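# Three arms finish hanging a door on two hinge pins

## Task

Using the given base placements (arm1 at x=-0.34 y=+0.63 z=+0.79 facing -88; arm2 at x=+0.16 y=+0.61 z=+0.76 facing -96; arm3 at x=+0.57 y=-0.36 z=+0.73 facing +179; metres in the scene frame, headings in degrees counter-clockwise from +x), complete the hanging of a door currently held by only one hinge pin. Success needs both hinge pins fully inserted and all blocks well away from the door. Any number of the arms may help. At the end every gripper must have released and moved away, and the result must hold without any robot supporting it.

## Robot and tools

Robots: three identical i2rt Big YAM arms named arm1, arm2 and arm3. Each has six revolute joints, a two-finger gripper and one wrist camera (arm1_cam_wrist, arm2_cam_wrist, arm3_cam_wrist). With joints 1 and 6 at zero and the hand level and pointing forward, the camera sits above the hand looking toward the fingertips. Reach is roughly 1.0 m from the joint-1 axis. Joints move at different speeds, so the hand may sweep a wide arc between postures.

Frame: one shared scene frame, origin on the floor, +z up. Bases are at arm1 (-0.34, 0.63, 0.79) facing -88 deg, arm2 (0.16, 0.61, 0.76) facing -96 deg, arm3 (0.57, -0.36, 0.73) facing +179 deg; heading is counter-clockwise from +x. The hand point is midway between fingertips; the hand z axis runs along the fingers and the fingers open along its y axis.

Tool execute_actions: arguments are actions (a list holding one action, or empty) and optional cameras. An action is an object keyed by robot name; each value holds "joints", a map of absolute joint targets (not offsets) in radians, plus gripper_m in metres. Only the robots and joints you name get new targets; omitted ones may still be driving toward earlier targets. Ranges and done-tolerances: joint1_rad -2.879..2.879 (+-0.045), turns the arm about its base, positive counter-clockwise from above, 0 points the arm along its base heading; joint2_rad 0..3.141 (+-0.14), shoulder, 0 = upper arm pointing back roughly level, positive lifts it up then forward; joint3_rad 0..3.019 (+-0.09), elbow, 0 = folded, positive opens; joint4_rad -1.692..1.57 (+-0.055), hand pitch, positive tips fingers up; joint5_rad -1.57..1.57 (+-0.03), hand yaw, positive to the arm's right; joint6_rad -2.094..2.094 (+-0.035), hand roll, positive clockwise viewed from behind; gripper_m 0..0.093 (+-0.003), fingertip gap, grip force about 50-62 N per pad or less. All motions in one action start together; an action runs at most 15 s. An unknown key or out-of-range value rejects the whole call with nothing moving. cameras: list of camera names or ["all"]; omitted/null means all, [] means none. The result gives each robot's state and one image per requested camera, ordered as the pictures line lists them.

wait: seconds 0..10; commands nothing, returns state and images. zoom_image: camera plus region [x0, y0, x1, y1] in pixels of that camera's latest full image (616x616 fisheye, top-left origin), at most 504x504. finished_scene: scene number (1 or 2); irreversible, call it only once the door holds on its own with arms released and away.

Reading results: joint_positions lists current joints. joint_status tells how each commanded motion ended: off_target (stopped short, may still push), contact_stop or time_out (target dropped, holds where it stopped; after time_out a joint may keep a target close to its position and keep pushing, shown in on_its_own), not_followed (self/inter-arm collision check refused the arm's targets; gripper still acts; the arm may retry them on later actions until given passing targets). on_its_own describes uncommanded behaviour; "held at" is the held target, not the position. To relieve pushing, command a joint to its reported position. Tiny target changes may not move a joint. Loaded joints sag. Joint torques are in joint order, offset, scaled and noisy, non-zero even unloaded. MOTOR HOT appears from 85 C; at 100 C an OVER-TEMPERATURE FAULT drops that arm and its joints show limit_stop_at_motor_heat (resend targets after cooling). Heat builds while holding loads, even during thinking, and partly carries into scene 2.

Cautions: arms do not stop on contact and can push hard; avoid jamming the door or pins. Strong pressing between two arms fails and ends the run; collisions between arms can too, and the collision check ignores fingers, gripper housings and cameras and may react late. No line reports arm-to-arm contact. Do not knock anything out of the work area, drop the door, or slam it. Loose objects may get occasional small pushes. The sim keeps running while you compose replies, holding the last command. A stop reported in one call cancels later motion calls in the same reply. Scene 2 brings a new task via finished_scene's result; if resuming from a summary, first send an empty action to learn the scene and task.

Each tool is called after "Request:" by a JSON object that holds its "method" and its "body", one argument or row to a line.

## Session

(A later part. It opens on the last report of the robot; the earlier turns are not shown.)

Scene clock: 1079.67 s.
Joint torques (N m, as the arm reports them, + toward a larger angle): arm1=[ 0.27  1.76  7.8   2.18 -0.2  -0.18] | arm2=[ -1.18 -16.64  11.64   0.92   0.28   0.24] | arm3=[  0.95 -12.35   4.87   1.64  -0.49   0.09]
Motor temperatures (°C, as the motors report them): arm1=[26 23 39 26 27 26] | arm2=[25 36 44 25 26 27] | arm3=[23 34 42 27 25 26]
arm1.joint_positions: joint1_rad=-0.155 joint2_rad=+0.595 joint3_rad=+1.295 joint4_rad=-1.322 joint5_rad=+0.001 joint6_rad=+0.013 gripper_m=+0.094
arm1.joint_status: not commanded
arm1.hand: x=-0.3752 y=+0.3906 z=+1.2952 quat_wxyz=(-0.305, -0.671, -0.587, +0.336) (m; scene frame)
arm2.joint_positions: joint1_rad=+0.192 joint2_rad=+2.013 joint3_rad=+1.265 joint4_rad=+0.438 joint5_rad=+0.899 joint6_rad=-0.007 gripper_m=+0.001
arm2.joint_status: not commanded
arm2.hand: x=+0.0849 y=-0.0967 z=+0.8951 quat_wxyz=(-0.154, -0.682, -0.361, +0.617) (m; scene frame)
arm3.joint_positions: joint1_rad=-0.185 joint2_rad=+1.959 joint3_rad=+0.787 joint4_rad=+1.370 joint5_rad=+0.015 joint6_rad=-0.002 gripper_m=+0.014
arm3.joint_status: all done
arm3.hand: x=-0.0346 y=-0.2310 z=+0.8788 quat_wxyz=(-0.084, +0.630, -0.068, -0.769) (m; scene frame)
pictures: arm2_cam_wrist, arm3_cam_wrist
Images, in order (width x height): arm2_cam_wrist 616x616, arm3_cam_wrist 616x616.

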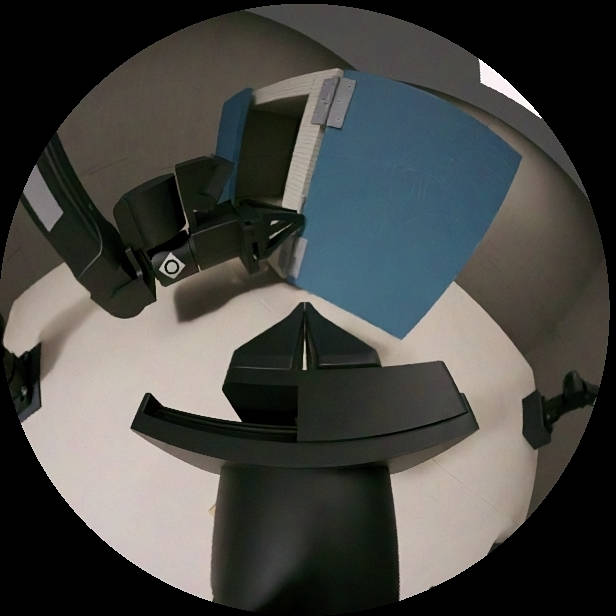

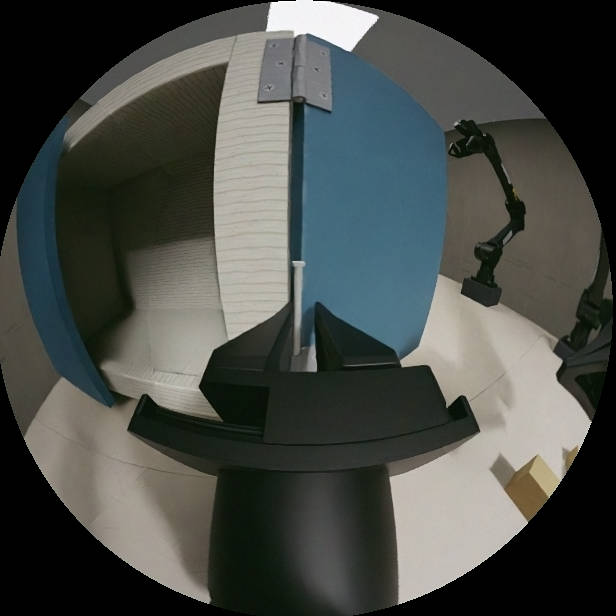

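Request:
{"method": "execute_actions", "body": {
  "actions": [
    {"arm3":{"joints":{"joint1_rad":-0.19,"joint2_rad":1.87,"joint3_rad":0.70,"joint5_rad":0.0}}}
  ],
  "cameras": []
}}

Request:
{"method": "execute_actions", "body": {
  "actions": [
    {"arm3":{"joints":{"joint2_rad":1.76,"joint3_rad":0.72,"joint4_rad":1.25,"gripper_m":0.0}}}
  ],
  "cameras": []
}}

Request:
{"method": "execute_actions", "body": {
  "actions": [
    {"arm3":{"joints":{"joint2_rad":1.80,"joint3_rad":0.83,"joint4_rad":1.22}}}
  ],
  "cameras": ["arm2_cam_wrist","arm3_cam_wrist"]
}}

Request:
{"method": "zoom_image", "body": {
  "camera": "arm2_cam_wrist",
  "region": [265,150,325,280]
}}

Scene clock: 1089.27 s.
Joint torques (N m, as the arm reports them, + toward a larger angle): arm1=[ 0.26  1.46  7.81  2.16 -0.2  -0.19] | arm2=[ -1.73 -16.66  11.58   0.92   0.28   0.2 ] | arm3=[ -0.19 -12.99   4.82   1.73  -0.31   0.05]
Motor temperatures (°C, as the motors report them): arm1=[26 23 39 26 27 26] | arm2=[25 36 44 25 26 27] | arm3=[23 34 41 27 25 26]
arm1.joint_positions: joint1_rad=-0.155 joint2_rad=+0.595 joint3_rad=+1.295 joint4_rad=-1.322 joint5_rad=+0.001 joint6_rad=+0.013 gripper_m=+0.094
arm1.joint_status: not commanded
arm1.hand: x=-0.3752 y=+0.3906 z=+1.2952 quat_wxyz=(-0.305, -0.671, -0.587, +0.336) (m; scene frame)
arm2.joint_positions: joint1_rad=+0.192 joint2_rad=+2.013 joint3_rad=+1.265 joint4_rad=+0.438 joint5_rad=+0.899 joint6_rad=-0.007 gripper_m=+0.001
arm2.joint_status: not commanded
arm2.hand: x=+0.0849 y=-0.0967 z=+0.8951 quat_wxyz=(-0.154, -0.682, -0.361, +0.617) (m; scene frame)
arm3.joint_positions: joint1_rad=-0.186 joint2_rad=+1.885 joint3_rad=+0.700 joint4_rad=+1.370 joint5_rad=+0.004 joint6_rad=-0.002 gripper_m=+0.014
arm3.joint_status: all done
arm3.hand: x=-0.0067 y=-0.2382 z=+0.8876 quat_wxyz=(-0.080, +0.636, -0.065, -0.765) (m; scene frame)
pictures: none
No camera images: the call's "cameras" was empty. Leave "cameras" out to get every camera's image.

Scene clock: 1090.17 s.
Joint torques (N m, as the arm reports them, + toward a larger angle): arm1=[ 0.16  1.61  7.84  2.17 -0.19 -0.18] | arm2=[ -1.66 -16.53  11.6    0.91   0.33   0.21] | arm3=[ -0.13 -10.6    7.46   1.39  -0.31   0.07]
Motor temperatures (°C, as the motors report them): arm1=[26 23 39 26 27 26] | arm2=[25 36 44 25 26 27] | arm3=[23 34 41 27 25 26]
arm1.joint_positions: joint1_rad=-0.155 joint2_rad=+0.595 joint3_rad=+1.295 joint4_rad=-1.322 joint5_rad=+0.001 joint6_rad=+0.013 gripper_m=+0.094
arm1.joint_status: not commanded
arm1.hand: x=-0.3752 y=+0.3906 z=+1.2952 quat_wxyz=(-0.305, -0.671, -0.587, +0.336) (m; scene frame)
arm2.joint_positions: joint1_rad=+0.192 joint2_rad=+2.013 joint3_rad=+1.265 joint4_rad=+0.438 joint5_rad=+0.899 joint6_rad=-0.007 gripper_m=+0.001
arm2.joint_status: not commanded
arm2.hand: x=+0.0849 y=-0.0967 z=+0.8951 quat_wxyz=(-0.154, -0.682, -0.361, +0.617) (m; scene frame)
arm3.joint_positions: joint1_rad=-0.186 joint2_rad=+1.763 joint3_rad=+0.700 joint4_rad=+1.261 joint5_rad=+0.004 joint6_rad=-0.002 gripper_m=+0.000
arm3.joint_status: all done
arm3.hand: x=-0.0056 y=-0.2385 z=+0.9301 quat_wxyz=(-0.080, +0.631, -0.064, -0.769) (m; scene frame)
pictures: none
No camera images: the call's "cameras" was empty. Leave "cameras" out to get every camera's image.

Scene clock: 1091.07 s.
Joint torques (N m, as the arm reports them, + toward a larger angle): arm1=[ 0.04  1.68  7.85  2.15 -0.19 -0.18] | arm2=[ -1.23 -16.62  11.68   0.95   0.31   0.23] | arm3=[ -0.62 -10.82   8.88   1.37  -0.32   0.1 ]
Motor temperatures (°C, as the motors report them): arm1=[26 23 39 26 27 26] | arm2=[25 36 44 25 26 27] | arm3=[23 34 42 27 25 26]
arm1.joint_positions: joint1_rad=-0.155 joint2_rad=+0.595 joint3_rad=+1.295 joint4_rad=-1.322 joint5_rad=+0.001 joint6_rad=+0.013 gripper_m=+0.094
arm1.joint_status: not commanded
arm1.hand: x=-0.3752 y=+0.3906 z=+1.2952 quat_wxyz=(-0.305, -0.671, -0.587, +0.336) (m; scene frame)
arm2.joint_positions: joint1_rad=+0.192 joint2_rad=+2.013 joint3_rad=+1.265 joint4_rad=+0.438 joint5_rad=+0.899 joint6_rad=-0.007 gripper_m=+0.001
arm2.joint_status: not commanded
arm2.hand: x=+0.0849 y=-0.0967 z=+0.8951 quat_wxyz=(-0.154, -0.682, -0.361, +0.617) (m; scene frame)
arm3.joint_positions: joint1_rad=-0.186 joint2_rad=+1.791 joint3_rad=+0.798 joint4_rad=+1.229 joint5_rad=+0.004 joint6_rad=-0.002 gripper_m=+0.000
arm3.joint_status: all done
arm3.hand: x=-0.0360 y=-0.2322 z=+0.9497 quat_wxyz=(-0.082, +0.616, -0.063, -0.781) (m; scene frame)
pictures: arm2_cam_wrist, arm3_cam_wrist
Images, in order (width x height): arm2_cam_wrist 616x616, arm3_cam_wrist 616x616.

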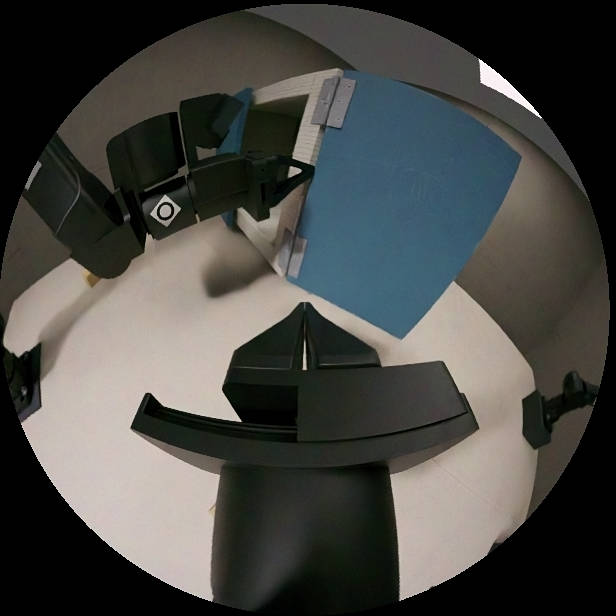

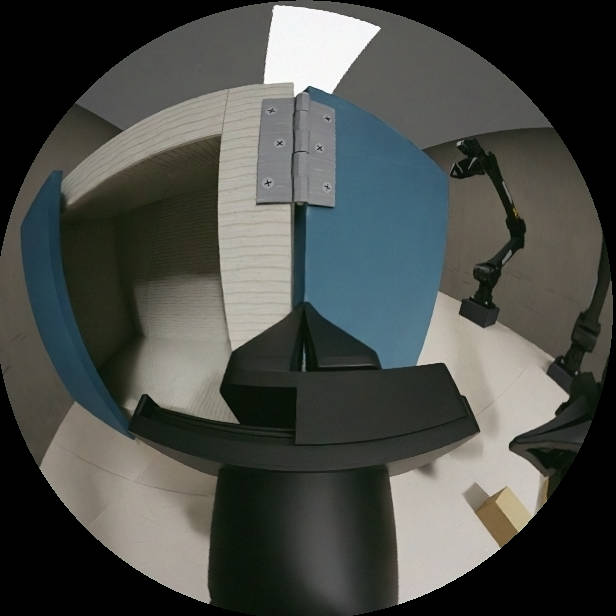

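Region (265, 150, 325, 280) of arm2_cam_wrist's 616x616 image, scaled by 3.877, with more detail than that image has; it fills the left 233 columns of this view, and the rest is white.

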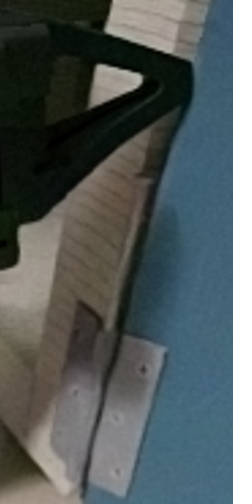

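Request:
{"method": "execute_actions", "body": {
  "actions": [
    {"arm3":{"joints":{"joint2_rad":1.875,"joint3_rad":0.82,"joint4_rad":1.28,"joint5_rad":-0.015}}}
  ],
  "cameras": ["arm2_cam_wrist"]
}}

Request:
{"method": "zoom_image", "body": {
  "camera": "arm2_cam_wrist",
  "region": [265,150,325,280]
}}

Scene clock: 1096.83 s.
Joint torques (N m, as the arm reports them, + toward a larger angle): arm1=[ 0.06  1.67  7.86  2.15 -0.18 -0.18] | arm2=[ -1.62 -16.85  11.68   0.98   0.28   0.22] | arm3=[-0.38 -9.11  7.7   1.31 -0.59  0.05]
Motor temperatures (°C, as the motors report them): arm1=[26 23 39 26 27 26] | arm2=[25 36 44 25 26 27] | arm3=[23 34 42 27 25 26]
arm1.joint_positions: joint1_rad=-0.155 joint2_rad=+0.595 joint3_rad=+1.295 joint4_rad=-1.322 joint5_rad=+0.001 joint6_rad=+0.013 gripper_m=+0.094
arm1.joint_status: not commanded
arm1.hand: x=-0.3752 y=+0.3906 z=+1.2952 quat_wxyz=(-0.305, -0.671, -0.587, +0.336) (m; scene frame)
arm2.joint_positions: joint1_rad=+0.192 joint2_rad=+2.013 joint3_rad=+1.265 joint4_rad=+0.438 joint5_rad=+0.899 joint6_rad=-0.007 gripper_m=+0.001
arm2.joint_status: not commanded
arm2.hand: x=+0.0849 y=-0.0967 z=+0.8951 quat_wxyz=(-0.154, -0.682, -0.361, +0.617) (m; scene frame)
arm3.joint_positions: joint1_rad=-0.187 joint2_rad=+1.837 joint3_rad=+0.798 joint4_rad=+1.290 joint5_rad=-0.005 joint6_rad=-0.002 gripper_m=+0.000
arm3.joint_status: all done
arm3.hand: x=-0.0366 y=-0.2329 z=+0.9364 quat_wxyz=(-0.080, +0.610, -0.059, -0.786) (m; scene frame)
pictures: arm2_cam_wrist
Images, in order (width x height): arm2_cam_wrist 616x616.

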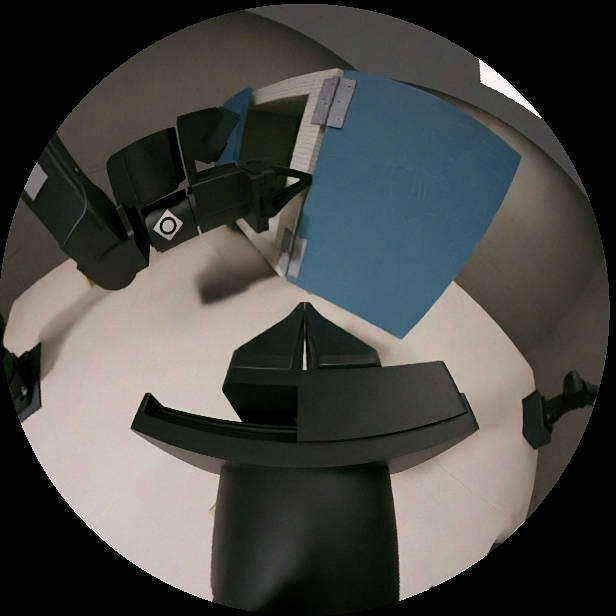

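Region (265, 150, 325, 280) of arm2_cam_wrist's 616x616 image, scaled by 3.877, with more detail than that image has; it fills the left 233 columns of this view, and the rest is white.

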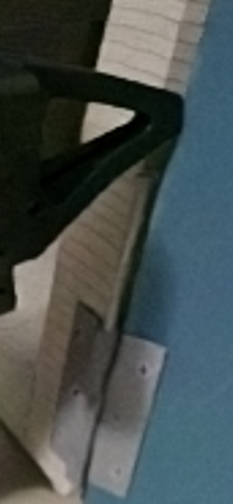

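Request:
{"method": "execute_actions", "body": {
  "actions": [
    {"arm3":{"joints":{"joint2_rad":1.93,"joint3_rad":0.80,"joint4_rad":1.27}}}
  ],
  "cameras": ["arm2_cam_wrist"]
}}

Request:
{"method": "zoom_image", "body": {
  "camera": "arm2_cam_wrist",
  "region": [265,150,325,280]
}}

Scene clock: 1102.57 s.
Joint torques (N m, as the arm reports them, + toward a larger angle): arm1=[ 0.17  1.52  7.83  2.15 -0.19 -0.19] | arm2=[ -1.97 -16.44  11.56   0.85   0.29   0.22] | arm3=[ 0.02 -6.63  5.92  0.3  -0.57  0.05]
Motor temperatures (°C, as the motors report them): arm1=[26 23 39 26 27 26] | arm2=[25 36 44 25 26 27] | arm3=[23 34 42 27 25 26]
arm1.joint_positions: joint1_rad=-0.155 joint2_rad=+0.595 joint3_rad=+1.295 joint4_rad=-1.322 joint5_rad=+0.001 joint6_rad=+0.013 gripper_m=+0.094
arm1.joint_status: not commanded
arm1.hand: x=-0.3752 y=+0.3906 z=+1.2952 quat_wxyz=(-0.305, -0.671, -0.587, +0.336) (m; scene frame)
arm2.joint_positions: joint1_rad=+0.192 joint2_rad=+2.013 joint3_rad=+1.265 joint4_rad=+0.438 joint5_rad=+0.899 joint6_rad=-0.007 gripper_m=+0.001
arm2.joint_status: not commanded
arm2.hand: x=+0.0849 y=-0.0967 z=+0.8951 quat_wxyz=(-0.154, -0.682, -0.361, +0.617) (m; scene frame)
arm3.joint_positions: joint1_rad=-0.188 joint2_rad=+1.859 joint3_rad=+0.798 joint4_rad=+1.309 joint5_rad=-0.005 joint6_rad=-0.002 gripper_m=+0.000
arm3.joint_status: all done
arm3.hand: x=-0.0369 y=-0.2321 z=+0.9282 quat_wxyz=(-0.080, +0.611, -0.060, -0.785) (m; scene frame)
pictures: arm2_cam_wrist
Images, in order (width x height): arm2_cam_wrist 616x616.

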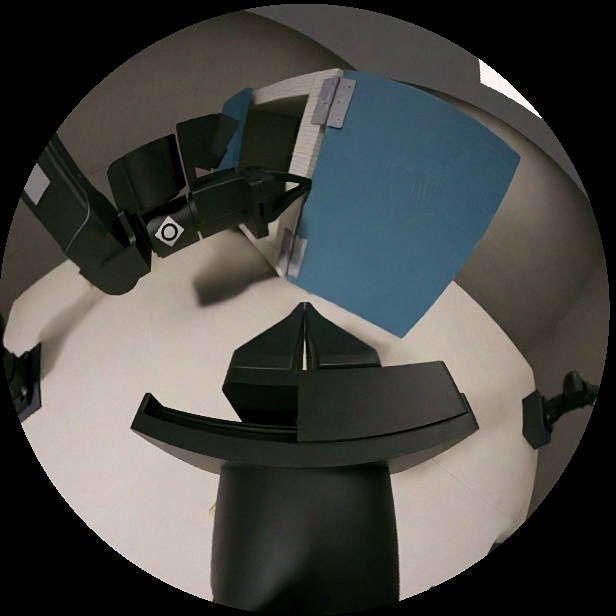

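Region (265, 150, 325, 280) of arm2_cam_wrist's 616x616 image, scaled by 3.877, with more detail than that image has; it fills the left 233 columns of this view, and the rest is white.

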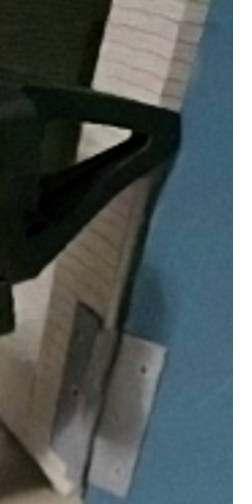

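Request:
{"method": "execute_actions", "body": {
  "actions": [
    {"arm2":{"joints":{"joint2_rad":1.3,"joint3_rad":0.3,"joint4_rad":0.5,"joint5_rad":0,"gripper_m":0.07}},"arm3":{"joints":{"joint2_rad":1.89}}}
  ],
  "cameras": []
}}

Request:
{"method": "execute_actions", "body": {
  "actions": [
    {"arm2":{"joints":{"joint1_rad":-0.54,"joint5_rad":-0.6,"joint4_rad":0.7}}}
  ],
  "cameras": []
}}

Request:
{"method": "execute_actions", "body": {
  "actions": [
    {"arm2":{"joints":{"joint2_rad":1.94,"joint3_rad":0.83,"joint4_rad":0.95}}}
  ],
  "cameras": []
}}

Request:
{"method": "execute_actions", "body": {
  "actions": [
    {"arm2":{"joints":{"joint2_rad":2.08,"joint3_rad":1.04,"joint4_rad":0.88}}}
  ],
  "cameras": []
}}

Request:
{"method": "execute_actions", "body": {
  "actions": [
    {"arm2":{"joints":{"joint1_rad":-0.475,"joint2_rad":2.13,"joint3_rad":1.11,"joint4_rad":0.87}}}
  ],
  "cameras": ["arm2_cam_wrist"]
}}

Scene clock: 1125.43 s.
Joint torques (N m, as the arm reports them, + toward a larger angle): arm1=[ 0.14  1.61  7.88  2.19 -0.2  -0.19] | arm2=[-1.83 -6.58  7.51  2.28 -0.12  0.17] | arm3=[ 0.5  -9.86  5.91  0.24 -0.55  0.06]
Motor temperatures (°C, as the motors report them): arm1=[26 23 39 26 27 26] | arm2=[25 36 44 25 26 27] | arm3=[23 33 41 27 25 26]
arm1.joint_positions: joint1_rad=-0.155 joint2_rad=+0.595 joint3_rad=+1.295 joint4_rad=-1.322 joint5_rad=+0.001 joint6_rad=+0.013 gripper_m=+0.094
arm1.joint_status: not commanded
arm1.hand: x=-0.3752 y=+0.3906 z=+1.2952 quat_wxyz=(-0.305, -0.671, -0.587, +0.336) (m; scene frame)
arm2.joint_positions: joint1_rad=+0.192 joint2_rad=+1.311 joint3_rad=+0.294 joint4_rad=+0.484 joint5_rad=+0.004 joint6_rad=-0.006 gripper_m=+0.070
arm2.joint_status: all done
arm2.hand: x=+0.1946 y=+0.2078 z=+0.8295 quat_wxyz=(-0.367, -0.587, -0.638, +0.338) (m; scene frame)
arm3.joint_positions: joint1_rad=-0.188 joint2_rad=+1.858 joint3_rad=+0.798 joint4_rad=+1.309 joint5_rad=-0.005 joint6_rad=-0.002 gripper_m=+0.000
arm3.joint_status: all done
arm3.hand: x=-0.0368 y=-0.2321 z=+0.9286 quat_wxyz=(-0.080, +0.611, -0.060, -0.785) (m; scene frame)
pictures: none
No camera images: the call's "cameras" was empty. Leave "cameras" out to get every camera's image.

Scene clock: 1126.80 s.
Joint torques (N m, as the arm reports them, + toward a larger angle): arm1=[ 0.38  1.48  7.89  2.15 -0.19 -0.2 ] | arm2=[-1.36 -6.26  7.25  2.71 -0.3   0.13] | arm3=[-0.01 -9.35  5.83  0.23 -0.57  0.07]
Motor temperatures (°C, as the motors report them): arm1=[26 23 39 26 27 26] | arm2=[25 36 44 25 26 27] | arm3=[23 33 41 27 25 26]
arm1.joint_positions: joint1_rad=-0.155 joint2_rad=+0.595 joint3_rad=+1.295 joint4_rad=-1.322 joint5_rad=+0.001 joint6_rad=+0.013 gripper_m=+0.094
arm1.joint_status: not commanded
arm1.hand: x=-0.3752 y=+0.3906 z=+1.2952 quat_wxyz=(-0.305, -0.671, -0.587, +0.336) (m; scene frame)
arm2.joint_positions: joint1_rad=-0.532 joint2_rad=+1.311 joint3_rad=+0.294 joint4_rad=+0.671 joint5_rad=-0.596 joint6_rad=-0.006 gripper_m=+0.070
arm2.joint_status: all done
arm2.hand: x=+0.0029 y=+0.2362 z=+0.8798 quat_wxyz=(-0.464, -0.622, -0.500, +0.385) (m; scene frame)
arm3.joint_positions: joint1_rad=-0.188 joint2_rad=+1.858 joint3_rad=+0.798 joint4_rad=+1.309 joint5_rad=-0.005 joint6_rad=-0.002 gripper_m=+0.000
arm3.joint_status: not commanded
arm3.hand: x=-0.0368 y=-0.2321 z=+0.9286 quat_wxyz=(-0.080, +0.611, -0.060, -0.785) (m; scene frame)
pictures: none
No camera images: the call's "cameras" was empty. Leave "cameras" out to get every camera's image.

Scene clock: 1128.17 s.
Joint torques (N m, as the arm reports them, + toward a larger angle): arm1=[ 0.15  1.54  7.84  2.14 -0.2  -0.18] | arm2=[ -0.59 -13.58   8.35   2.57  -0.15   0.15] | arm3=[ 0.24 -9.87  5.88  0.18 -0.57  0.08]
Motor temperatures (°C, as the motors report them): arm1=[26 23 39 26 27 26] | arm2=[25 36 44 25 26 27] | arm3=[23 33 41 27 25 26]
arm1.joint_positions: joint1_rad=-0.155 joint2_rad=+0.595 joint3_rad=+1.295 joint4_rad=-1.322 joint5_rad=+0.001 joint6_rad=+0.013 gripper_m=+0.094
arm1.joint_status: not commanded
arm1.hand: x=-0.3752 y=+0.3906 z=+1.2952 quat_wxyz=(-0.305, -0.671, -0.587, +0.336) (m; scene frame)
arm2.joint_positions: joint1_rad=-0.532 joint2_rad=+1.942 joint3_rad=+0.797 joint4_rad=+0.924 joint5_rad=-0.598 joint6_rad=-0.006 gripper_m=+0.070
arm2.joint_status: all done
arm2.hand: x=-0.1142 y=+0.0783 z=+0.8276 quat_wxyz=(-0.475, -0.583, -0.498, +0.432) (m; scene frame)
arm3.joint_positions: joint1_rad=-0.188 joint2_rad=+1.858 joint3_rad=+0.798 joint4_rad=+1.309 joint5_rad=-0.005 joint6_rad=-0.002 gripper_m=+0.000
arm3.joint_status: not commanded
arm3.hand: x=-0.0368 y=-0.2321 z=+0.9286 quat_wxyz=(-0.080, +0.611, -0.060, -0.785) (m; scene frame)
pictures: none
No camera images: the call's "cameras" was empty. Leave "cameras" out to get every camera's image.

Scene clock: 1129.07 s.
Joint torques (N m, as the arm reports them, + toward a larger angle): arm1=[ 0.12  1.65  7.88  2.24 -0.19 -0.19] | arm2=[ -0.91 -15.32   9.16   1.14  -0.11   0.16] | arm3=[ 0.07 -9.67  5.86  0.26 -0.54  0.06]
Motor temperatures (°C, as the motors report them): arm1=[26 23 39 26 27 26] | arm2=[25 36 44 25 26 27] | arm3=[23 33 41 27 25 26]
arm1.joint_positions: joint1_rad=-0.155 joint2_rad=+0.595 joint3_rad=+1.295 joint4_rad=-1.322 joint5_rad=+0.001 joint6_rad=+0.013 gripper_m=+0.094
arm1.joint_status: not commanded
arm1.hand: x=-0.3752 y=+0.3906 z=+1.2952 quat_wxyz=(-0.305, -0.671, -0.587, +0.336) (m; scene frame)
arm2.joint_positions: joint1_rad=-0.532 joint2_rad=+2.076 joint3_rad=+1.006 joint4_rad=+0.898 joint5_rad=-0.598 joint6_rad=-0.006 gripper_m=+0.070
arm2.joint_status: all done
arm2.hand: x=-0.1558 y=+0.0225 z=+0.8207 quat_wxyz=(-0.479, -0.567, -0.496, +0.450) (m; scene frame)
arm3.joint_positions: joint1_rad=-0.188 joint2_rad=+1.858 joint3_rad=+0.798 joint4_rad=+1.309 joint5_rad=-0.005 joint6_rad=-0.002 gripper_m=+0.000
arm3.joint_status: not commanded
arm3.hand: x=-0.0368 y=-0.2321 z=+0.9286 quat_wxyz=(-0.080, +0.611, -0.060, -0.785) (m; scene frame)
pictures: none
No camera images: the call's "cameras" was empty. Leave "cameras" out to get every camera's image.

Scene clock: 1129.93 s.
Joint torques (N m, as the arm reports them, + toward a larger angle): arm1=[ 0.17  1.57  7.86  2.17 -0.18 -0.19] | arm2=[ -0.54 -14.92   9.41   0.98  -0.12   0.18] | arm3=[ 0.34 -9.95  5.85  0.3  -0.6   0.07]
Motor temperatures (°C, as the motors report them): arm1=[26 23 39 26 27 26] | arm2=[25 36 44 25 26 27] | arm3=[23 33 41 27 25 26]
arm1.joint_positions: joint1_rad=-0.155 joint2_rad=+0.595 joint3_rad=+1.295 joint4_rad=-1.322 joint5_rad=+0.001 joint6_rad=+0.013 gripper_m=+0.094
arm1.joint_status: not commanded
arm1.hand: x=-0.3752 y=+0.3906 z=+1.2952 quat_wxyz=(-0.305, -0.671, -0.587, +0.336) (m; scene frame)
arm2.joint_positions: joint1_rad=-0.475 joint2_rad=+2.114 joint3_rad=+1.075 joint4_rad=+0.890 joint5_rad=-0.598 joint6_rad=-0.006 gripper_m=+0.070
arm2.joint_status: all done
arm2.hand: x=-0.1339 y=-0.0135 z=+0.8227 quat_wxyz=(-0.494, -0.545, -0.511, +0.445) (m; scene frame)
arm3.joint_positions: joint1_rad=-0.188 joint2_rad=+1.858 joint3_rad=+0.798 joint4_rad=+1.309 joint5_rad=-0.005 joint6_rad=-0.002 gripper_m=+0.000
arm3.joint_status: not commanded
arm3.hand: x=-0.0368 y=-0.2321 z=+0.9286 quat_wxyz=(-0.080, +0.611, -0.060, -0.785) (m; scene frame)
pictures: arm2_cam_wrist
Images, in order (width x height): arm2_cam_wrist 616x616.

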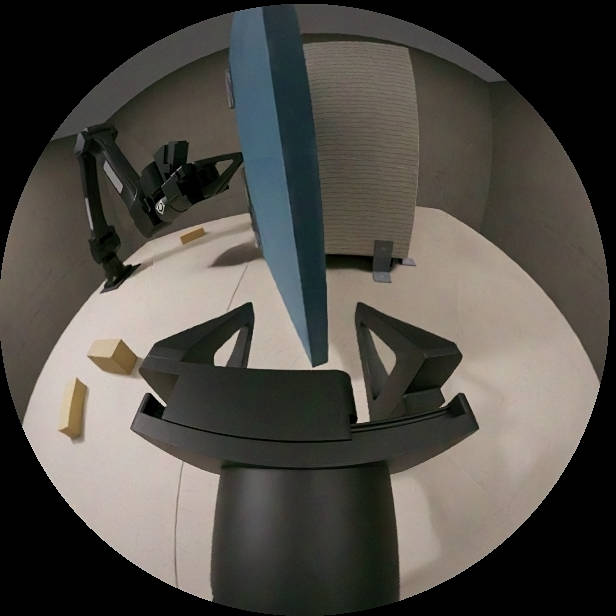

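Good. Advance, grip, lift while arm3 presses.

Request:
{"method": "execute_actions", "body": {
  "actions": [
    {"arm2":{"joints":{"joint2_rad":2.17,"joint3_rad":1.19,"joint4_rad":0.85}}}
  ],
  "cameras": []
}}

Request:
{"method": "execute_actions", "body": {
  "actions": [
    {"arm2":{"joints":{"gripper_m":0.0}}}
  ],
  "cameras": []
}}

Request:
{"method": "execute_actions", "body": {
  "actions": [
    {"arm2":{"joints":{"joint2_rad":2.05,"joint4_rad":0.92}},"arm3":{"joints":{"joint2_rad":1.93,"joint4_rad":1.29}}}
  ],
  "cameras": ["arm3_cam_wrist"]
}}

Scene clock: 1141.57 s.
Joint torques (N m, as the arm reports them, + toward a larger angle): arm1=[ 0.25  1.66  7.86  2.14 -0.2  -0.19] | arm2=[ -0.54 -15.91   9.98   1.03  -0.12   0.16] | arm3=[ 0.13 -9.84  5.85  0.18 -0.55  0.06]
Motor temperatures (°C, as the motors report them): arm1=[26 23 39 26 27 26] | arm2=[25 36 43 25 26 27] | arm3=[23 33 41 27 25 26]
arm1.joint_positions: joint1_rad=-0.155 joint2_rad=+0.595 joint3_rad=+1.295 joint4_rad=-1.322 joint5_rad=+0.001 joint6_rad=+0.013 gripper_m=+0.094
arm1.joint_status: not commanded
arm1.hand: x=-0.3752 y=+0.3906 z=+1.2952 quat_wxyz=(-0.305, -0.671, -0.587, +0.336) (m; scene frame)
arm2.joint_positions: joint1_rad=-0.475 joint2_rad=+2.158 joint3_rad=+1.152 joint4_rad=+0.869 joint5_rad=-0.598 joint6_rad=-0.006 gripper_m=+0.070
arm2.joint_status: all done
arm2.hand: x=-0.1469 y=-0.0332 z=+0.8206 quat_wxyz=(-0.495, -0.541, -0.510, +0.449) (m; scene frame)
arm3.joint_positions: joint1_rad=-0.188 joint2_rad=+1.858 joint3_rad=+0.798 joint4_rad=+1.309 joint5_rad=-0.005 joint6_rad=-0.002 gripper_m=+0.000
arm3.joint_status: not commanded
arm3.hand: x=-0.0368 y=-0.2321 z=+0.9286 quat_wxyz=(-0.080, +0.611, -0.060, -0.785) (m; scene frame)
pictures: none
No camera images: the call's "cameras" was empty. Leave "cameras" out to get every camera's image.

Scene clock: 1142.33 s.
Joint torques (N m, as the arm reports them, + toward a larger angle): arm1=[ 0.19  1.77  7.86  2.18 -0.19 -0.19] | arm2=[ -0.57 -15.87   9.91   0.99   0.84   0.47] | arm3=[ 0.09 -9.76  5.96  0.35 -0.5   0.06]
Motor temperatures (°C, as the motors report them): arm1=[26 23 39 26 27 26] | arm2=[25 36 43 25 26 27] | arm3=[23 33 41 27 25 26]
arm1.joint_positions: joint1_rad=-0.155 joint2_rad=+0.595 joint3_rad=+1.295 joint4_rad=-1.322 joint5_rad=+0.001 joint6_rad=+0.013 gripper_m=+0.094
arm1.joint_status: not commanded
arm1.hand: x=-0.3752 y=+0.3906 z=+1.2952 quat_wxyz=(-0.305, -0.671, -0.587, +0.336) (m; scene frame)
arm2.joint_positions: joint1_rad=-0.475 joint2_rad=+2.158 joint3_rad=+1.154 joint4_rad=+0.868 joint5_rad=-0.620 joint6_rad=-0.028 gripper_m=+0.021
arm2.joint_status: gripper_m off_target (ended at +0.021, target +0.000)
arm2.hand: x=-0.1437 y=-0.0334 z=+0.8211 quat_wxyz=(-0.496, -0.530, -0.521, +0.450) (m; scene frame)
arm3.joint_positions: joint1_rad=-0.188 joint2_rad=+1.858 joint3_rad=+0.798 joint4_rad=+1.309 joint5_rad=-0.006 joint6_rad=-0.002 gripper_m=+0.000
arm3.joint_status: not commanded
arm3.hand: x=-0.0369 y=-0.2323 z=+0.9286 quat_wxyz=(-0.080, +0.611, -0.059, -0.785) (m; scene frame)
pictures: none
No camera images: the call's "cameras" was empty. Leave "cameras" out to get every camera's image.

Scene clock: 1143.03 s.
Joint torques (N m, as the arm reports them, + toward a larger angle): arm1=[ 0.22  1.67  7.9   2.14 -0.19 -0.17] | arm2=[ -0.17 -24.43  10.52   3.56   0.83   0.44] | arm3=[ 0.32 -8.02  5.82  0.58 -0.54  0.08]
Motor temperatures (°C, as the motors report them): arm1=[26 23 39 26 27 26] | arm2=[25 36 43 25 26 27] | arm3=[23 33 41 27 25 26]
arm1.joint_positions: joint1_rad=-0.155 joint2_rad=+0.595 joint3_rad=+1.295 joint4_rad=-1.322 joint5_rad=+0.001 joint6_rad=+0.013 gripper_m=+0.094
arm1.joint_status: not commanded
arm1.hand: x=-0.3752 y=+0.3906 z=+1.2952 quat_wxyz=(-0.305, -0.671, -0.587, +0.336) (m; scene frame)
arm2.joint_positions: joint1_rad=-0.474 joint2_rad=+2.148 joint3_rad=+1.146 joint4_rad=+0.868 joint5_rad=-0.619 joint6_rad=-0.030 gripper_m=+0.021
arm2.joint_status: all done
arm2.hand: x=-0.1423 y=-0.0322 z=+0.8251 quat_wxyz=(-0.496, -0.529, -0.521, +0.451) (m; scene frame)
arm3.joint_positions: joint1_rad=-0.188 joint2_rad=+1.871 joint3_rad=+0.798 joint4_rad=+1.318 joint5_rad=-0.006 joint6_rad=-0.002 gripper_m=+0.000
arm3.joint_status: all done
arm3.hand: x=-0.0372 y=-0.2322 z=+0.9231 quat_wxyz=(-0.080, +0.612, -0.059, -0.784) (m; scene frame)
pictures: arm3_cam_wrist
Images, in order (width x height): arm3_cam_wrist 616x616.

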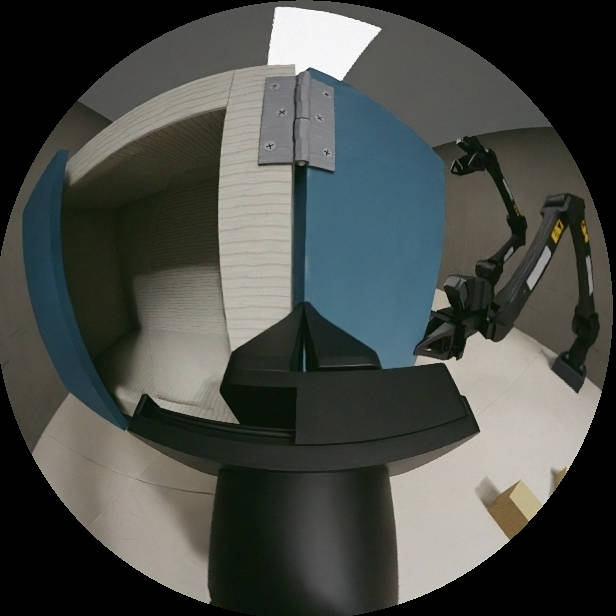

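Moved 5 mm. Push more.

Request:
{"method": "execute_actions", "body": {
  "actions": [
    {"arm3":{"joints":{"joint2_rad":1.99,"joint3_rad":0.80,"joint4_rad":1.33}}}
  ],
  "cameras": []
}}

Scene clock: 1145.87 s.
Joint torques (N m, as the arm reports them, + toward a larger angle): arm1=[ 0.04  1.55  7.81  2.17 -0.19 -0.19] | arm2=[ -0.5  -24.3   10.46   3.55   0.82   0.47] | arm3=[-0.08 -5.59  5.28 -0.11 -0.51  0.04]
Motor temperatures (°C, as the motors report them): arm1=[26 23 39 26 27 26] | arm2=[25 37 43 25 26 27] | arm3=[23 33 41 27 25 26]
arm1.joint_positions: joint1_rad=-0.155 joint2_rad=+0.595 joint3_rad=+1.295 joint4_rad=-1.322 joint5_rad=+0.001 joint6_rad=+0.013 gripper_m=+0.094
arm1.joint_status: not commanded
arm1.hand: x=-0.3752 y=+0.3906 z=+1.2952 quat_wxyz=(-0.305, -0.671, -0.587, +0.336) (m; scene frame)
arm2.joint_positions: joint1_rad=-0.474 joint2_rad=+2.148 joint3_rad=+1.146 joint4_rad=+0.868 joint5_rad=-0.619 joint6_rad=-0.030 gripper_m=+0.021
arm2.joint_status: not commanded
arm2.hand: x=-0.1423 y=-0.0322 z=+0.8251 quat_wxyz=(-0.496, -0.529, -0.521, +0.451) (m; scene frame)
arm3.joint_positions: joint1_rad=-0.188 joint2_rad=+1.901 joint3_rad=+0.803 joint4_rad=+1.378 joint5_rad=-0.006 joint6_rad=-0.002 gripper_m=+0.000
arm3.joint_status: all done
arm3.hand: x=-0.0366 y=-0.2323 z=+0.9213 quat_wxyz=(-0.081, +0.599, -0.058, -0.795) (m; scene frame)
pictures: none
No camera images: the call's "cameras" was empty. Leave "cameras" out to get every camera's image.

Request:
{"method": "execute_actions", "body": {
  "actions": [
    {"arm2":{"joints":{"joint2_rad":2.02,"joint3_rad":1.22,"joint4_rad":0.95}},"arm3":{"joints":{"joint2_rad":1.96}}}
  ],
  "cameras": ["arm2_cam_wrist"]
}}

Scene clock: 1151.57 s.
Joint torques (N m, as the arm reports them, + toward a larger angle): arm1=[ 0.23  1.8   7.89  2.12 -0.2  -0.19] | arm2=[ -0.49 -26.28  12.91   4.78   0.79   0.45] | arm3=[-0.11 -7.86  5.24 -0.12 -0.49  0.03]
Motor temperatures (°C, as the motors report them): arm1=[26 23 39 26 27 26] | arm2=[25 38 44 26 26 27] | arm3=[23 33 41 27 25 26]
arm1.joint_positions: joint1_rad=-0.155 joint2_rad=+0.595 joint3_rad=+1.295 joint4_rad=-1.322 joint5_rad=+0.001 joint6_rad=+0.013 gripper_m=+0.094
arm1.joint_status: not commanded
arm1.hand: x=-0.3752 y=+0.3906 z=+1.2952 quat_wxyz=(-0.305, -0.671, -0.587, +0.336) (m; scene frame)
arm2.joint_positions: joint1_rad=-0.474 joint2_rad=+2.146 joint3_rad=+1.146 joint4_rad=+0.868 joint5_rad=-0.619 joint6_rad=-0.030 gripper_m=+0.021
arm2.joint_status: joint4_rad time_out (moved +0.000 of +0.082); the others done
arm2.on_its_own: joint4_rad reads +0.868 and still pushes toward +0.950 since a time_out
arm2.hand: x=-0.1425 y=-0.0323 z=+0.8267 quat_wxyz=(-0.496, -0.528, -0.521, +0.452) (m; scene frame)
arm3.joint_positions: joint1_rad=-0.188 joint2_rad=+1.901 joint3_rad=+0.803 joint4_rad=+1.378 joint5_rad=-0.006 joint6_rad=-0.002 gripper_m=+0.000
arm3.joint_status: all done
arm3.hand: x=-0.0366 y=-0.2323 z=+0.9213 quat_wxyz=(-0.081, +0.599, -0.058, -0.795) (m; scene frame)
pictures: arm2_cam_wrist
Images, in order (width x height): arm2_cam_wrist 616x616.

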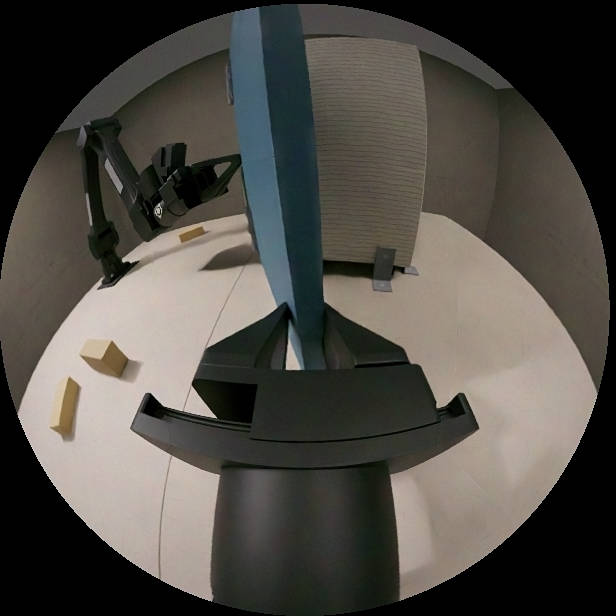

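Request:
{"method": "execute_actions", "body": {
  "actions": [
    {"arm2":{"joints":{"joint2_rad":2.11,"joint3_rad":1.15,"joint4_rad":0.88}},"arm3":{"joints":{"joint2_rad":2.0,"joint4_rad":1.33}}}
  ],
  "cameras": []
}}

Scene clock: 1157.13 s.
Joint torques (N m, as the arm reports them, + toward a larger angle): arm1=[ 0.29  1.59  7.83  2.14 -0.2  -0.19] | arm2=[ -0.62 -19.2    7.87   2.11   0.77   0.47] | arm3=[-0.03 -5.37  5.18 -0.32 -0.55  0.05]
Motor temperatures (°C, as the motors report them): arm1=[26 23 39 26 27 26] | arm2=[25 39 44 26 26 27] | arm3=[23 33 41 27 25 26]
arm1.joint_positions: joint1_rad=-0.155 joint2_rad=+0.595 joint3_rad=+1.295 joint4_rad=-1.322 joint5_rad=+0.001 joint6_rad=+0.013 gripper_m=+0.094
arm1.joint_status: not commanded
arm1.hand: x=-0.3752 y=+0.3906 z=+1.2952 quat_wxyz=(-0.305, -0.671, -0.587, +0.336) (m; scene frame)
arm2.joint_positions: joint1_rad=-0.472 joint2_rad=+2.146 joint3_rad=+1.137 joint4_rad=+0.868 joint5_rad=-0.619 joint6_rad=-0.030 gripper_m=+0.021
arm2.joint_status: all done
arm2.hand: x=-0.1393 y=-0.0300 z=+0.8225 quat_wxyz=(-0.496, -0.531, -0.522, +0.448) (m; scene frame)
arm3.joint_positions: joint1_rad=-0.189 joint2_rad=+1.904 joint3_rad=+0.804 joint4_rad=+1.384 joint5_rad=-0.006 joint6_rad=-0.002 gripper_m=+0.000
arm3.joint_status: all done
arm3.hand: x=-0.0365 y=-0.2321 z=+0.9211 quat_wxyz=(-0.081, +0.597, -0.058, -0.796) (m; scene frame)
pictures: none
No camera images: the call's "cameras" was empty. Leave "cameras" out to get every camera's image.

Request:
{"method": "execute_actions", "body": {
  "actions": [
    {"arm3":{"joints":{"joint2_rad":1.75,"joint3_rad":0.72,"joint4_rad":1.0,"joint5_rad":0}},"arm2":{"joints":{"joint2_rad":2.146,"joint3_rad":1.14}}}
  ],
  "cameras": ["arm3_cam_wrist"]
}}

Request:
{"method": "execute_actions", "body": {
  "actions": [
    {"arm3":{"joints":{"joint2_rad":1.55,"joint3_rad":0.62,"joint4_rad":0.55}}}
  ],
  "cameras": ["arm3_cam_wrist"]
}}

Scene clock: 1165.23 s.
Joint torques (N m, as the arm reports them, + toward a larger angle): arm1=[ 0.15  1.69  7.84  2.21 -0.19 -0.18] | arm2=[ -0.95 -16.32   7.44   2.17   0.81   0.46] | arm3=[  0.21 -12.51   5.7    1.33  -0.01   0.06]
Motor temperatures (°C, as the motors report them): arm1=[26 23 39 26 27 26] | arm2=[25 39 43 26 26 27] | arm3=[23 33 41 27 25 26]
arm1.joint_positions: joint1_rad=-0.155 joint2_rad=+0.595 joint3_rad=+1.295 joint4_rad=-1.322 joint5_rad=+0.001 joint6_rad=+0.013 gripper_m=+0.094
arm1.joint_status: not commanded
arm1.hand: x=-0.3752 y=+0.3906 z=+1.2952 quat_wxyz=(-0.305, -0.671, -0.587, +0.336) (m; scene frame)
arm2.joint_positions: joint1_rad=-0.470 joint2_rad=+2.146 joint3_rad=+1.132 joint4_rad=+0.868 joint5_rad=-0.619 joint6_rad=-0.030 gripper_m=+0.020
arm2.joint_status: all done
arm2.hand: x=-0.1367 y=-0.0295 z=+0.8208 quat_wxyz=(-0.496, -0.531, -0.523, +0.445) (m; scene frame)
arm3.joint_positions: joint1_rad=-0.189 joint2_rad=+1.771 joint3_rad=+0.720 joint4_rad=+1.011 joint5_rad=-0.003 joint6_rad=-0.002 gripper_m=+0.000
arm3.joint_status: all done
arm3.hand: x=-0.0168 y=-0.2356 z=+0.8735 quat_wxyz=(-0.071, +0.718, -0.072, -0.689) (m; scene frame)
pictures: arm3_cam_wrist
Images, in order (width x height): arm3_cam_wrist 616x616.

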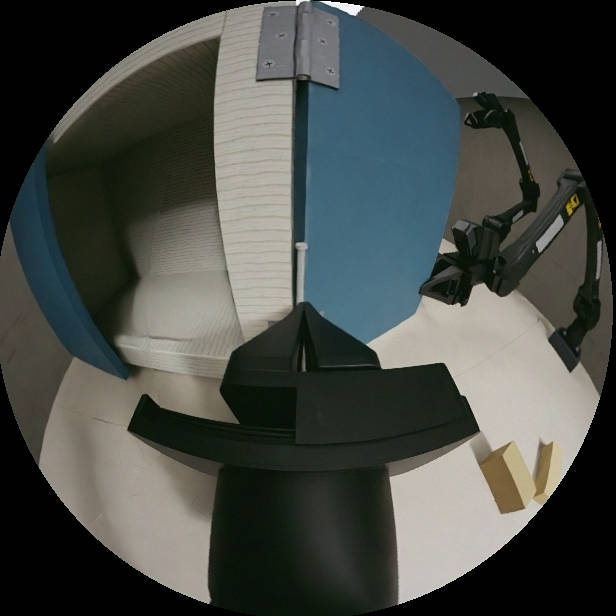

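Scene clock: 1166.40 s.
Joint torques (N m, as the arm reports them, + toward a larger angle): arm1=[ 0.16  1.61  7.85  2.19 -0.19 -0.18] | arm2=[ -0.7  -16.3    7.5    2.08   0.81   0.44] | arm3=[ 0.23 -9.01  6.83  1.42 -0.02  0.07]
Motor temperatures (°C, as the motors report them): arm1=[26 23 39 26 27 26] | arm2=[25 39 43 26 26 27] | arm3=[23 33 41 27 25 26]
arm1.joint_positions: joint1_rad=-0.155 joint2_rad=+0.595 joint3_rad=+1.295 joint4_rad=-1.322 joint5_rad=+0.001 joint6_rad=+0.013 gripper_m=+0.094
arm1.joint_status: not commanded
arm1.hand: x=-0.3752 y=+0.3906 z=+1.2952 quat_wxyz=(-0.305, -0.671, -0.587, +0.336) (m; scene frame)
arm2.joint_positions: joint1_rad=-0.470 joint2_rad=+2.146 joint3_rad=+1.132 joint4_rad=+0.868 joint5_rad=-0.619 joint6_rad=-0.030 gripper_m=+0.020
arm2.joint_status: not commanded
arm2.hand: x=-0.1367 y=-0.0295 z=+0.8208 quat_wxyz=(-0.496, -0.531, -0.523, +0.445) (m; scene frame)
arm3.joint_positions: joint1_rad=-0.189 joint2_rad=+1.549 joint3_rad=+0.618 joint4_rad=+0.561 joint5_rad=-0.003 joint6_rad=-0.002 gripper_m=+0.000
arm3.joint_status: all done
arm3.hand: x=+0.0426 y=-0.2479 z=+0.8417 quat_wxyz=(-0.058, +0.821, -0.082, -0.562) (m; scene frame)
pictures: arm3_cam_wrist
Images, in order (width x height): arm3_cam_wrist 616x616.

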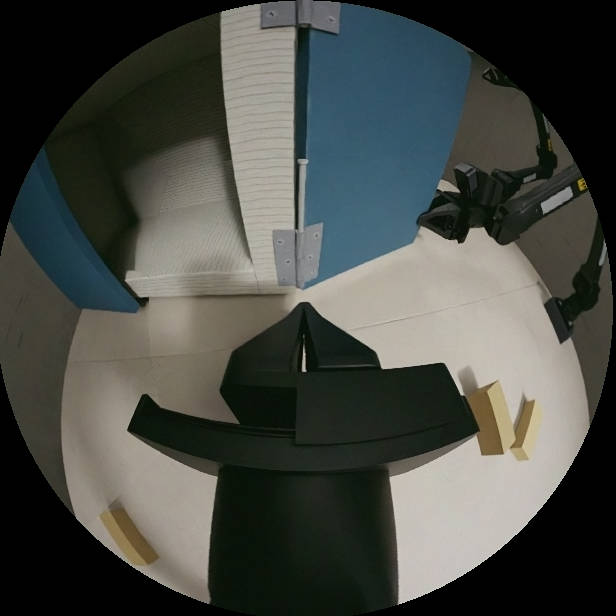

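Request:
{"method": "zoom_image", "body": {
  "camera": "arm3_cam_wrist",
  "region": [260,150,350,300]
}}

Region (260, 150, 350, 300) of arm3_cam_wrist's 616x616 image, scaled by 3.360, with more detail than that image has; it fills the left 302 columns of this view, and the rest is white.

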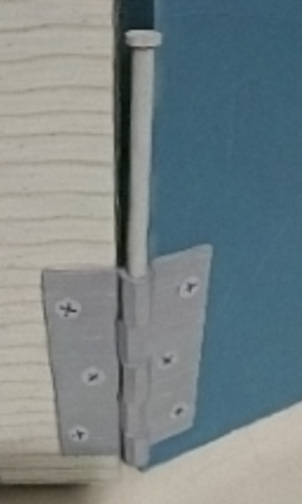

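Request:
{"method": "execute_actions", "body": {
  "actions": [
    {"arm2":{"joints":{"joint2_rad":2.07,"joint3_rad":1.16,"joint4_rad":0.9}}}
  ],
  "cameras": ["arm3_cam_wrist"]
}}

Request:
{"method": "zoom_image", "body": {
  "camera": "arm3_cam_wrist",
  "region": [270,150,340,300]
}}

Scene clock: 1179.93 s.
Joint torques (N m, as the arm reports them, + toward a larger angle): arm1=[-0.01  1.59  7.86  2.18 -0.19 -0.17] | arm2=[ -0.73 -22.2    9.06   2.9    0.79   0.47] | arm3=[ 0.13 -8.48  6.97  1.41 -0.04  0.08]
Motor temperatures (°C, as the motors report them): arm1=[26 23 39 26 27 26] | arm2=[25 38 42 25 26 27] | arm3=[23 33 41 27 25 26]
arm1.joint_positions: joint1_rad=-0.155 joint2_rad=+0.595 joint3_rad=+1.295 joint4_rad=-1.322 joint5_rad=+0.001 joint6_rad=+0.013 gripper_m=+0.094
arm1.joint_status: not commanded
arm1.hand: x=-0.3752 y=+0.3906 z=+1.2952 quat_wxyz=(-0.305, -0.671, -0.587, +0.336) (m; scene frame)
arm2.joint_positions: joint1_rad=-0.469 joint2_rad=+2.142 joint3_rad=+1.132 joint4_rad=+0.868 joint5_rad=-0.619 joint6_rad=-0.030 gripper_m=+0.020
arm2.joint_status: all done
arm2.hand: x=-0.1367 y=-0.0299 z=+0.8234 quat_wxyz=(-0.496, -0.530, -0.523, +0.447) (m; scene frame)
arm3.joint_positions: joint1_rad=-0.189 joint2_rad=+1.549 joint3_rad=+0.618 joint4_rad=+0.561 joint5_rad=-0.003 joint6_rad=-0.002 gripper_m=+0.000
arm3.joint_status: not commanded
arm3.hand: x=+0.0426 y=-0.2479 z=+0.8417 quat_wxyz=(-0.058, +0.821, -0.082, -0.562) (m; scene frame)
pictures: arm3_cam_wrist
Images, in order (width x height): arm3_cam_wrist 616x616.

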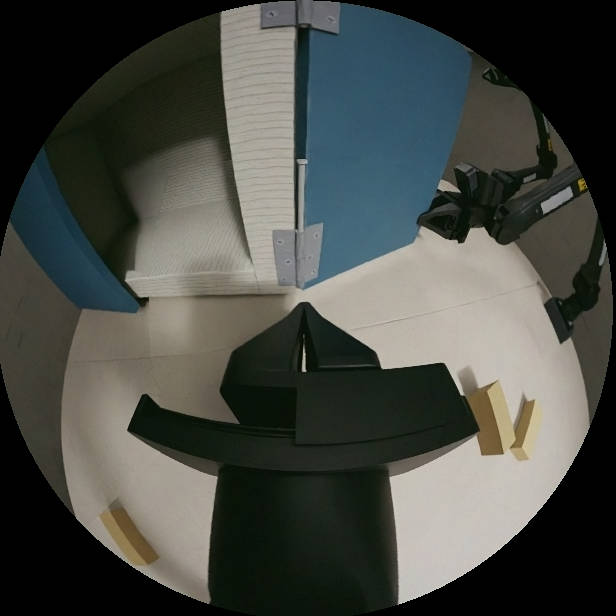

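Region (270, 150, 340, 300) of arm3_cam_wrist's 616x616 image, scaled by 3.360, with more detail than that image has; it fills the left 235 columns of this view, and the rest is white.

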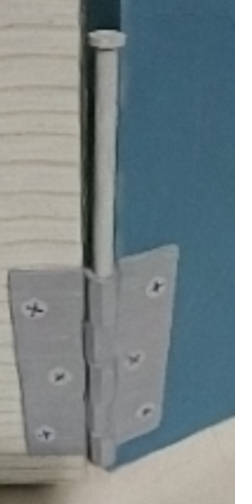

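Request:
{"method": "execute_actions", "body": {
  "actions": [
    {"arm3":{"joints":{"joint1_rad":-0.168,"joint2_rad":1.62,"joint3_rad":0.65,"joint4_rad":1.15}}}
  ],
  "cameras": []
}}

Request:
{"method": "execute_actions", "body": {
  "actions": [
    {"arm3":{"joints":{"joint2_rad":1.795,"joint3_rad":0.835,"joint4_rad":1.22}}}
  ],
  "cameras": ["arm3_cam_wrist"]
}}

Scene clock: 1192.60 s.
Joint torques (N m, as the arm reports them, + toward a larger angle): arm1=[ 0.24  1.68  7.83  2.18 -0.19 -0.18] | arm2=[ -0.66 -22.04   9.15   2.9    0.81   0.48] | arm3=[ 1.33 -9.51  8.92  2.5  -0.04  0.04]
Motor temperatures (°C, as the motors report them): arm1=[26 23 39 26 27 26] | arm2=[25 39 42 26 27 27] | arm3=[23 33 42 27 25 26]
arm1.joint_positions: joint1_rad=-0.155 joint2_rad=+0.595 joint3_rad=+1.295 joint4_rad=-1.322 joint5_rad=+0.001 joint6_rad=+0.013 gripper_m=+0.094
arm1.joint_status: not commanded
arm1.hand: x=-0.3752 y=+0.3906 z=+1.2952 quat_wxyz=(-0.305, -0.671, -0.587, +0.336) (m; scene frame)
arm2.joint_positions: joint1_rad=-0.469 joint2_rad=+2.142 joint3_rad=+1.132 joint4_rad=+0.868 joint5_rad=-0.619 joint6_rad=-0.030 gripper_m=+0.020
arm2.joint_status: not commanded
arm2.hand: x=-0.1367 y=-0.0299 z=+0.8234 quat_wxyz=(-0.496, -0.530, -0.523, +0.447) (m; scene frame)
arm3.joint_positions: joint1_rad=-0.183 joint2_rad=+1.619 joint3_rad=+0.618 joint4_rad=+1.128 joint5_rad=-0.003 joint6_rad=-0.002 gripper_m=+0.000
arm3.joint_status: all done
arm3.hand: x=+0.0230 y=-0.2472 z=+0.9415 quat_wxyz=(-0.075, +0.658, -0.064, -0.747) (m; scene frame)
pictures: none
No camera images: the call's "cameras" was empty. Leave "cameras" out to get every camera's image.

Scene clock: 1193.43 s.
Joint torques (N m, as the arm reports them, + toward a larger angle): arm1=[ 0.16  1.67  7.86  2.19 -0.19 -0.18] | arm2=[ -1.06 -22.09   9.03   2.9    0.81   0.46] | arm3=[  1.37 -10.91   9.19   2.39  -0.06   0.06]
Motor temperatures (°C, as the motors report them): arm1=[26 23 39 26 27 26] | arm2=[25 39 42 26 27 27] | arm3=[23 33 42 27 25 26]
arm1.joint_positions: joint1_rad=-0.155 joint2_rad=+0.595 joint3_rad=+1.295 joint4_rad=-1.322 joint5_rad=+0.001 joint6_rad=+0.013 gripper_m=+0.094
arm1.joint_status: not commanded
arm1.hand: x=-0.3752 y=+0.3906 z=+1.2952 quat_wxyz=(-0.305, -0.671, -0.587, +0.336) (m; scene frame)
arm2.joint_positions: joint1_rad=-0.469 joint2_rad=+2.142 joint3_rad=+1.132 joint4_rad=+0.868 joint5_rad=-0.619 joint6_rad=-0.030 gripper_m=+0.020
arm2.joint_status: not commanded
arm2.hand: x=-0.1367 y=-0.0299 z=+0.8234 quat_wxyz=(-0.496, -0.530, -0.523, +0.447) (m; scene frame)
arm3.joint_positions: joint1_rad=-0.181 joint2_rad=+1.787 joint3_rad=+0.799 joint4_rad=+1.201 joint5_rad=-0.002 joint6_rad=-0.002 gripper_m=+0.000
arm3.joint_status: all done
arm3.hand: x=-0.0384 y=-0.2359 z=+0.9455 quat_wxyz=(-0.077, +0.625, -0.060, -0.774) (m; scene frame)
pictures: arm3_cam_wrist
Images, in order (width x height): arm3_cam_wrist 616x616.

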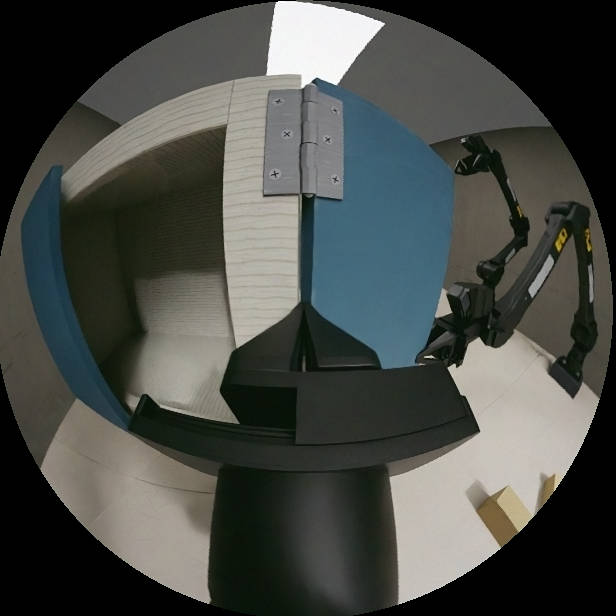

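Request:
{"method": "execute_actions", "body": {
  "actions": [
    {"arm3":{"joints":{"joint1_rad":-0.185,"joint2_rad":1.92,"joint3_rad":0.815,"joint4_rad":1.30}}}
  ],
  "cameras": []
}}

Scene clock: 1197.83 s.
Joint torques (N m, as the arm reports them, + toward a larger angle): arm1=[ 0.1   1.57  7.89  2.16 -0.19 -0.19] | arm2=[ -1.21 -22.62   9.13   2.89   0.82   0.46] | arm3=[-0.2  -8.64  7.    1.1  -0.06  0.08]
Motor temperatures (°C, as the motors report them): arm1=[26 23 39 26 27 26] | arm2=[25 39 42 26 27 27] | arm3=[23 33 42 27 25 26]
arm1.joint_positions: joint1_rad=-0.155 joint2_rad=+0.595 joint3_rad=+1.295 joint4_rad=-1.322 joint5_rad=+0.001 joint6_rad=+0.013 gripper_m=+0.094
arm1.joint_status: not commanded
arm1.hand: x=-0.3752 y=+0.3906 z=+1.2952 quat_wxyz=(-0.305, -0.671, -0.587, +0.336) (m; scene frame)
arm2.joint_positions: joint1_rad=-0.469 joint2_rad=+2.141 joint3_rad=+1.131 joint4_rad=+0.868 joint5_rad=-0.619 joint6_rad=-0.030 gripper_m=+0.020
arm2.joint_status: not commanded
arm2.hand: x=-0.1365 y=-0.0296 z=+0.8234 quat_wxyz=(-0.496, -0.530, -0.523, +0.447) (m; scene frame)
arm3.joint_positions: joint1_rad=-0.181 joint2_rad=+1.871 joint3_rad=+0.800 joint4_rad=+1.316 joint5_rad=-0.002 joint6_rad=-0.002 gripper_m=+0.000
arm3.joint_status: all done
arm3.hand: x=-0.0385 y=-0.2359 z=+0.9232 quat_wxyz=(-0.078, +0.613, -0.059, -0.784) (m; scene frame)
pictures: none
No camera images: the call's "cameras" was empty. Leave "cameras" out to get every camera's image.

Request:
{"method": "execute_actions", "body": {
  "actions": [
    {"arm2":{"joints":{"joint1_rad":-0.42,"joint2_rad":2.10}},"arm3":{"joints":{"joint2_rad":1.96,"joint4_rad":1.30}}}
  ],
  "cameras": []
}}

Request:
{"method": "execute_actions", "body": {
  "actions": [
    {"arm2":{"joints":{"joint1_rad":-0.52,"joint2_rad":2.04}}}
  ],
  "cameras": []
}}

Scene clock: 1202.20 s.
Joint torques (N m, as the arm reports them, + toward a larger angle): arm1=[ 0.08  1.59  7.86  2.19 -0.2  -0.18] | arm2=[  3.52 -19.88   9.39   3.08   0.51   0.45] | arm3=[-0.04 -6.39  6.71  0.18 -0.05  0.06]
Motor temperatures (°C, as the motors report them): arm1=[26 23 39 26 27 26] | arm2=[25 40 42 26 27 27] | arm3=[23 33 42 27 25 26]
arm1.joint_positions: joint1_rad=-0.155 joint2_rad=+0.595 joint3_rad=+1.295 joint4_rad=-1.322 joint5_rad=+0.001 joint6_rad=+0.013 gripper_m=+0.094
arm1.joint_status: not commanded
arm1.hand: x=-0.3752 y=+0.3906 z=+1.2952 quat_wxyz=(-0.305, -0.671, -0.587, +0.336) (m; scene frame)
arm2.joint_positions: joint1_rad=-0.465 joint2_rad=+2.141 joint3_rad=+1.128 joint4_rad=+0.868 joint5_rad=-0.613 joint6_rad=-0.030 gripper_m=+0.020
arm2.joint_status: all done
arm2.hand: x=-0.1341 y=-0.0301 z=+0.8221 quat_wxyz=(-0.495, -0.531, -0.523, +0.446) (m; scene frame)
arm3.joint_positions: joint1_rad=-0.181 joint2_rad=+1.884 joint3_rad=+0.802 joint4_rad=+1.338 joint5_rad=-0.002 joint6_rad=-0.002 gripper_m=+0.000
arm3.joint_status: all done
arm3.hand: x=-0.0386 y=-0.2359 z=+0.9220 quat_wxyz=(-0.079, +0.608, -0.058, -0.788) (m; scene frame)
pictures: none
No camera images: the call's "cameras" was empty. Leave "cameras" out to get every camera's image.

Scene clock: 1204.03 s.
Joint torques (N m, as the arm reports them, + toward a larger angle): arm1=[ 0.09  1.65  7.87  2.18 -0.19 -0.19] | arm2=[ -4.66 -23.69  10.03   2.72   0.68   0.48] | arm3=[-0.09 -6.61  6.65  0.28 -0.11  0.03]
Motor temperatures (°C, as the motors report them): arm1=[26 23 39 26 27 26] | arm2=[25 40 42 26 27 27] | arm3=[23 33 42 27 25 26]
arm1.joint_positions: joint1_rad=-0.155 joint2_rad=+0.595 joint3_rad=+1.295 joint4_rad=-1.322 joint5_rad=+0.001 joint6_rad=+0.013 gripper_m=+0.094
arm1.joint_status: not commanded
arm1.hand: x=-0.3752 y=+0.3906 z=+1.2952 quat_wxyz=(-0.305, -0.671, -0.587, +0.336) (m; scene frame)
arm2.joint_positions: joint1_rad=-0.469 joint2_rad=+2.132 joint3_rad=+1.121 joint4_rad=+0.868 joint5_rad=-0.616 joint6_rad=-0.031 gripper_m=+0.020
arm2.joint_status: joint1_rad time_out (moved -0.004 of -0.055); the others done
arm2.on_its_own: joint1_rad reads -0.469 and still pushes toward -0.520 since a time_out
arm2.hand: x=-0.1347 y=-0.0272 z=+0.8251 quat_wxyz=(-0.495, -0.531, -0.523, +0.447) (m; scene frame)
arm3.joint_positions: joint1_rad=-0.181 joint2_rad=+1.884 joint3_rad=+0.803 joint4_rad=+1.338 joint5_rad=-0.002 joint6_rad=-0.002 gripper_m=+0.000
arm3.joint_status: not commanded
arm3.hand: x=-0.0388 y=-0.2357 z=+0.9221 quat_wxyz=(-0.079, +0.608, -0.058, -0.788) (m; scene frame)
pictures: none
No camera images: the call's "cameras" was empty. Leave "cameras" out to get every camera's image.


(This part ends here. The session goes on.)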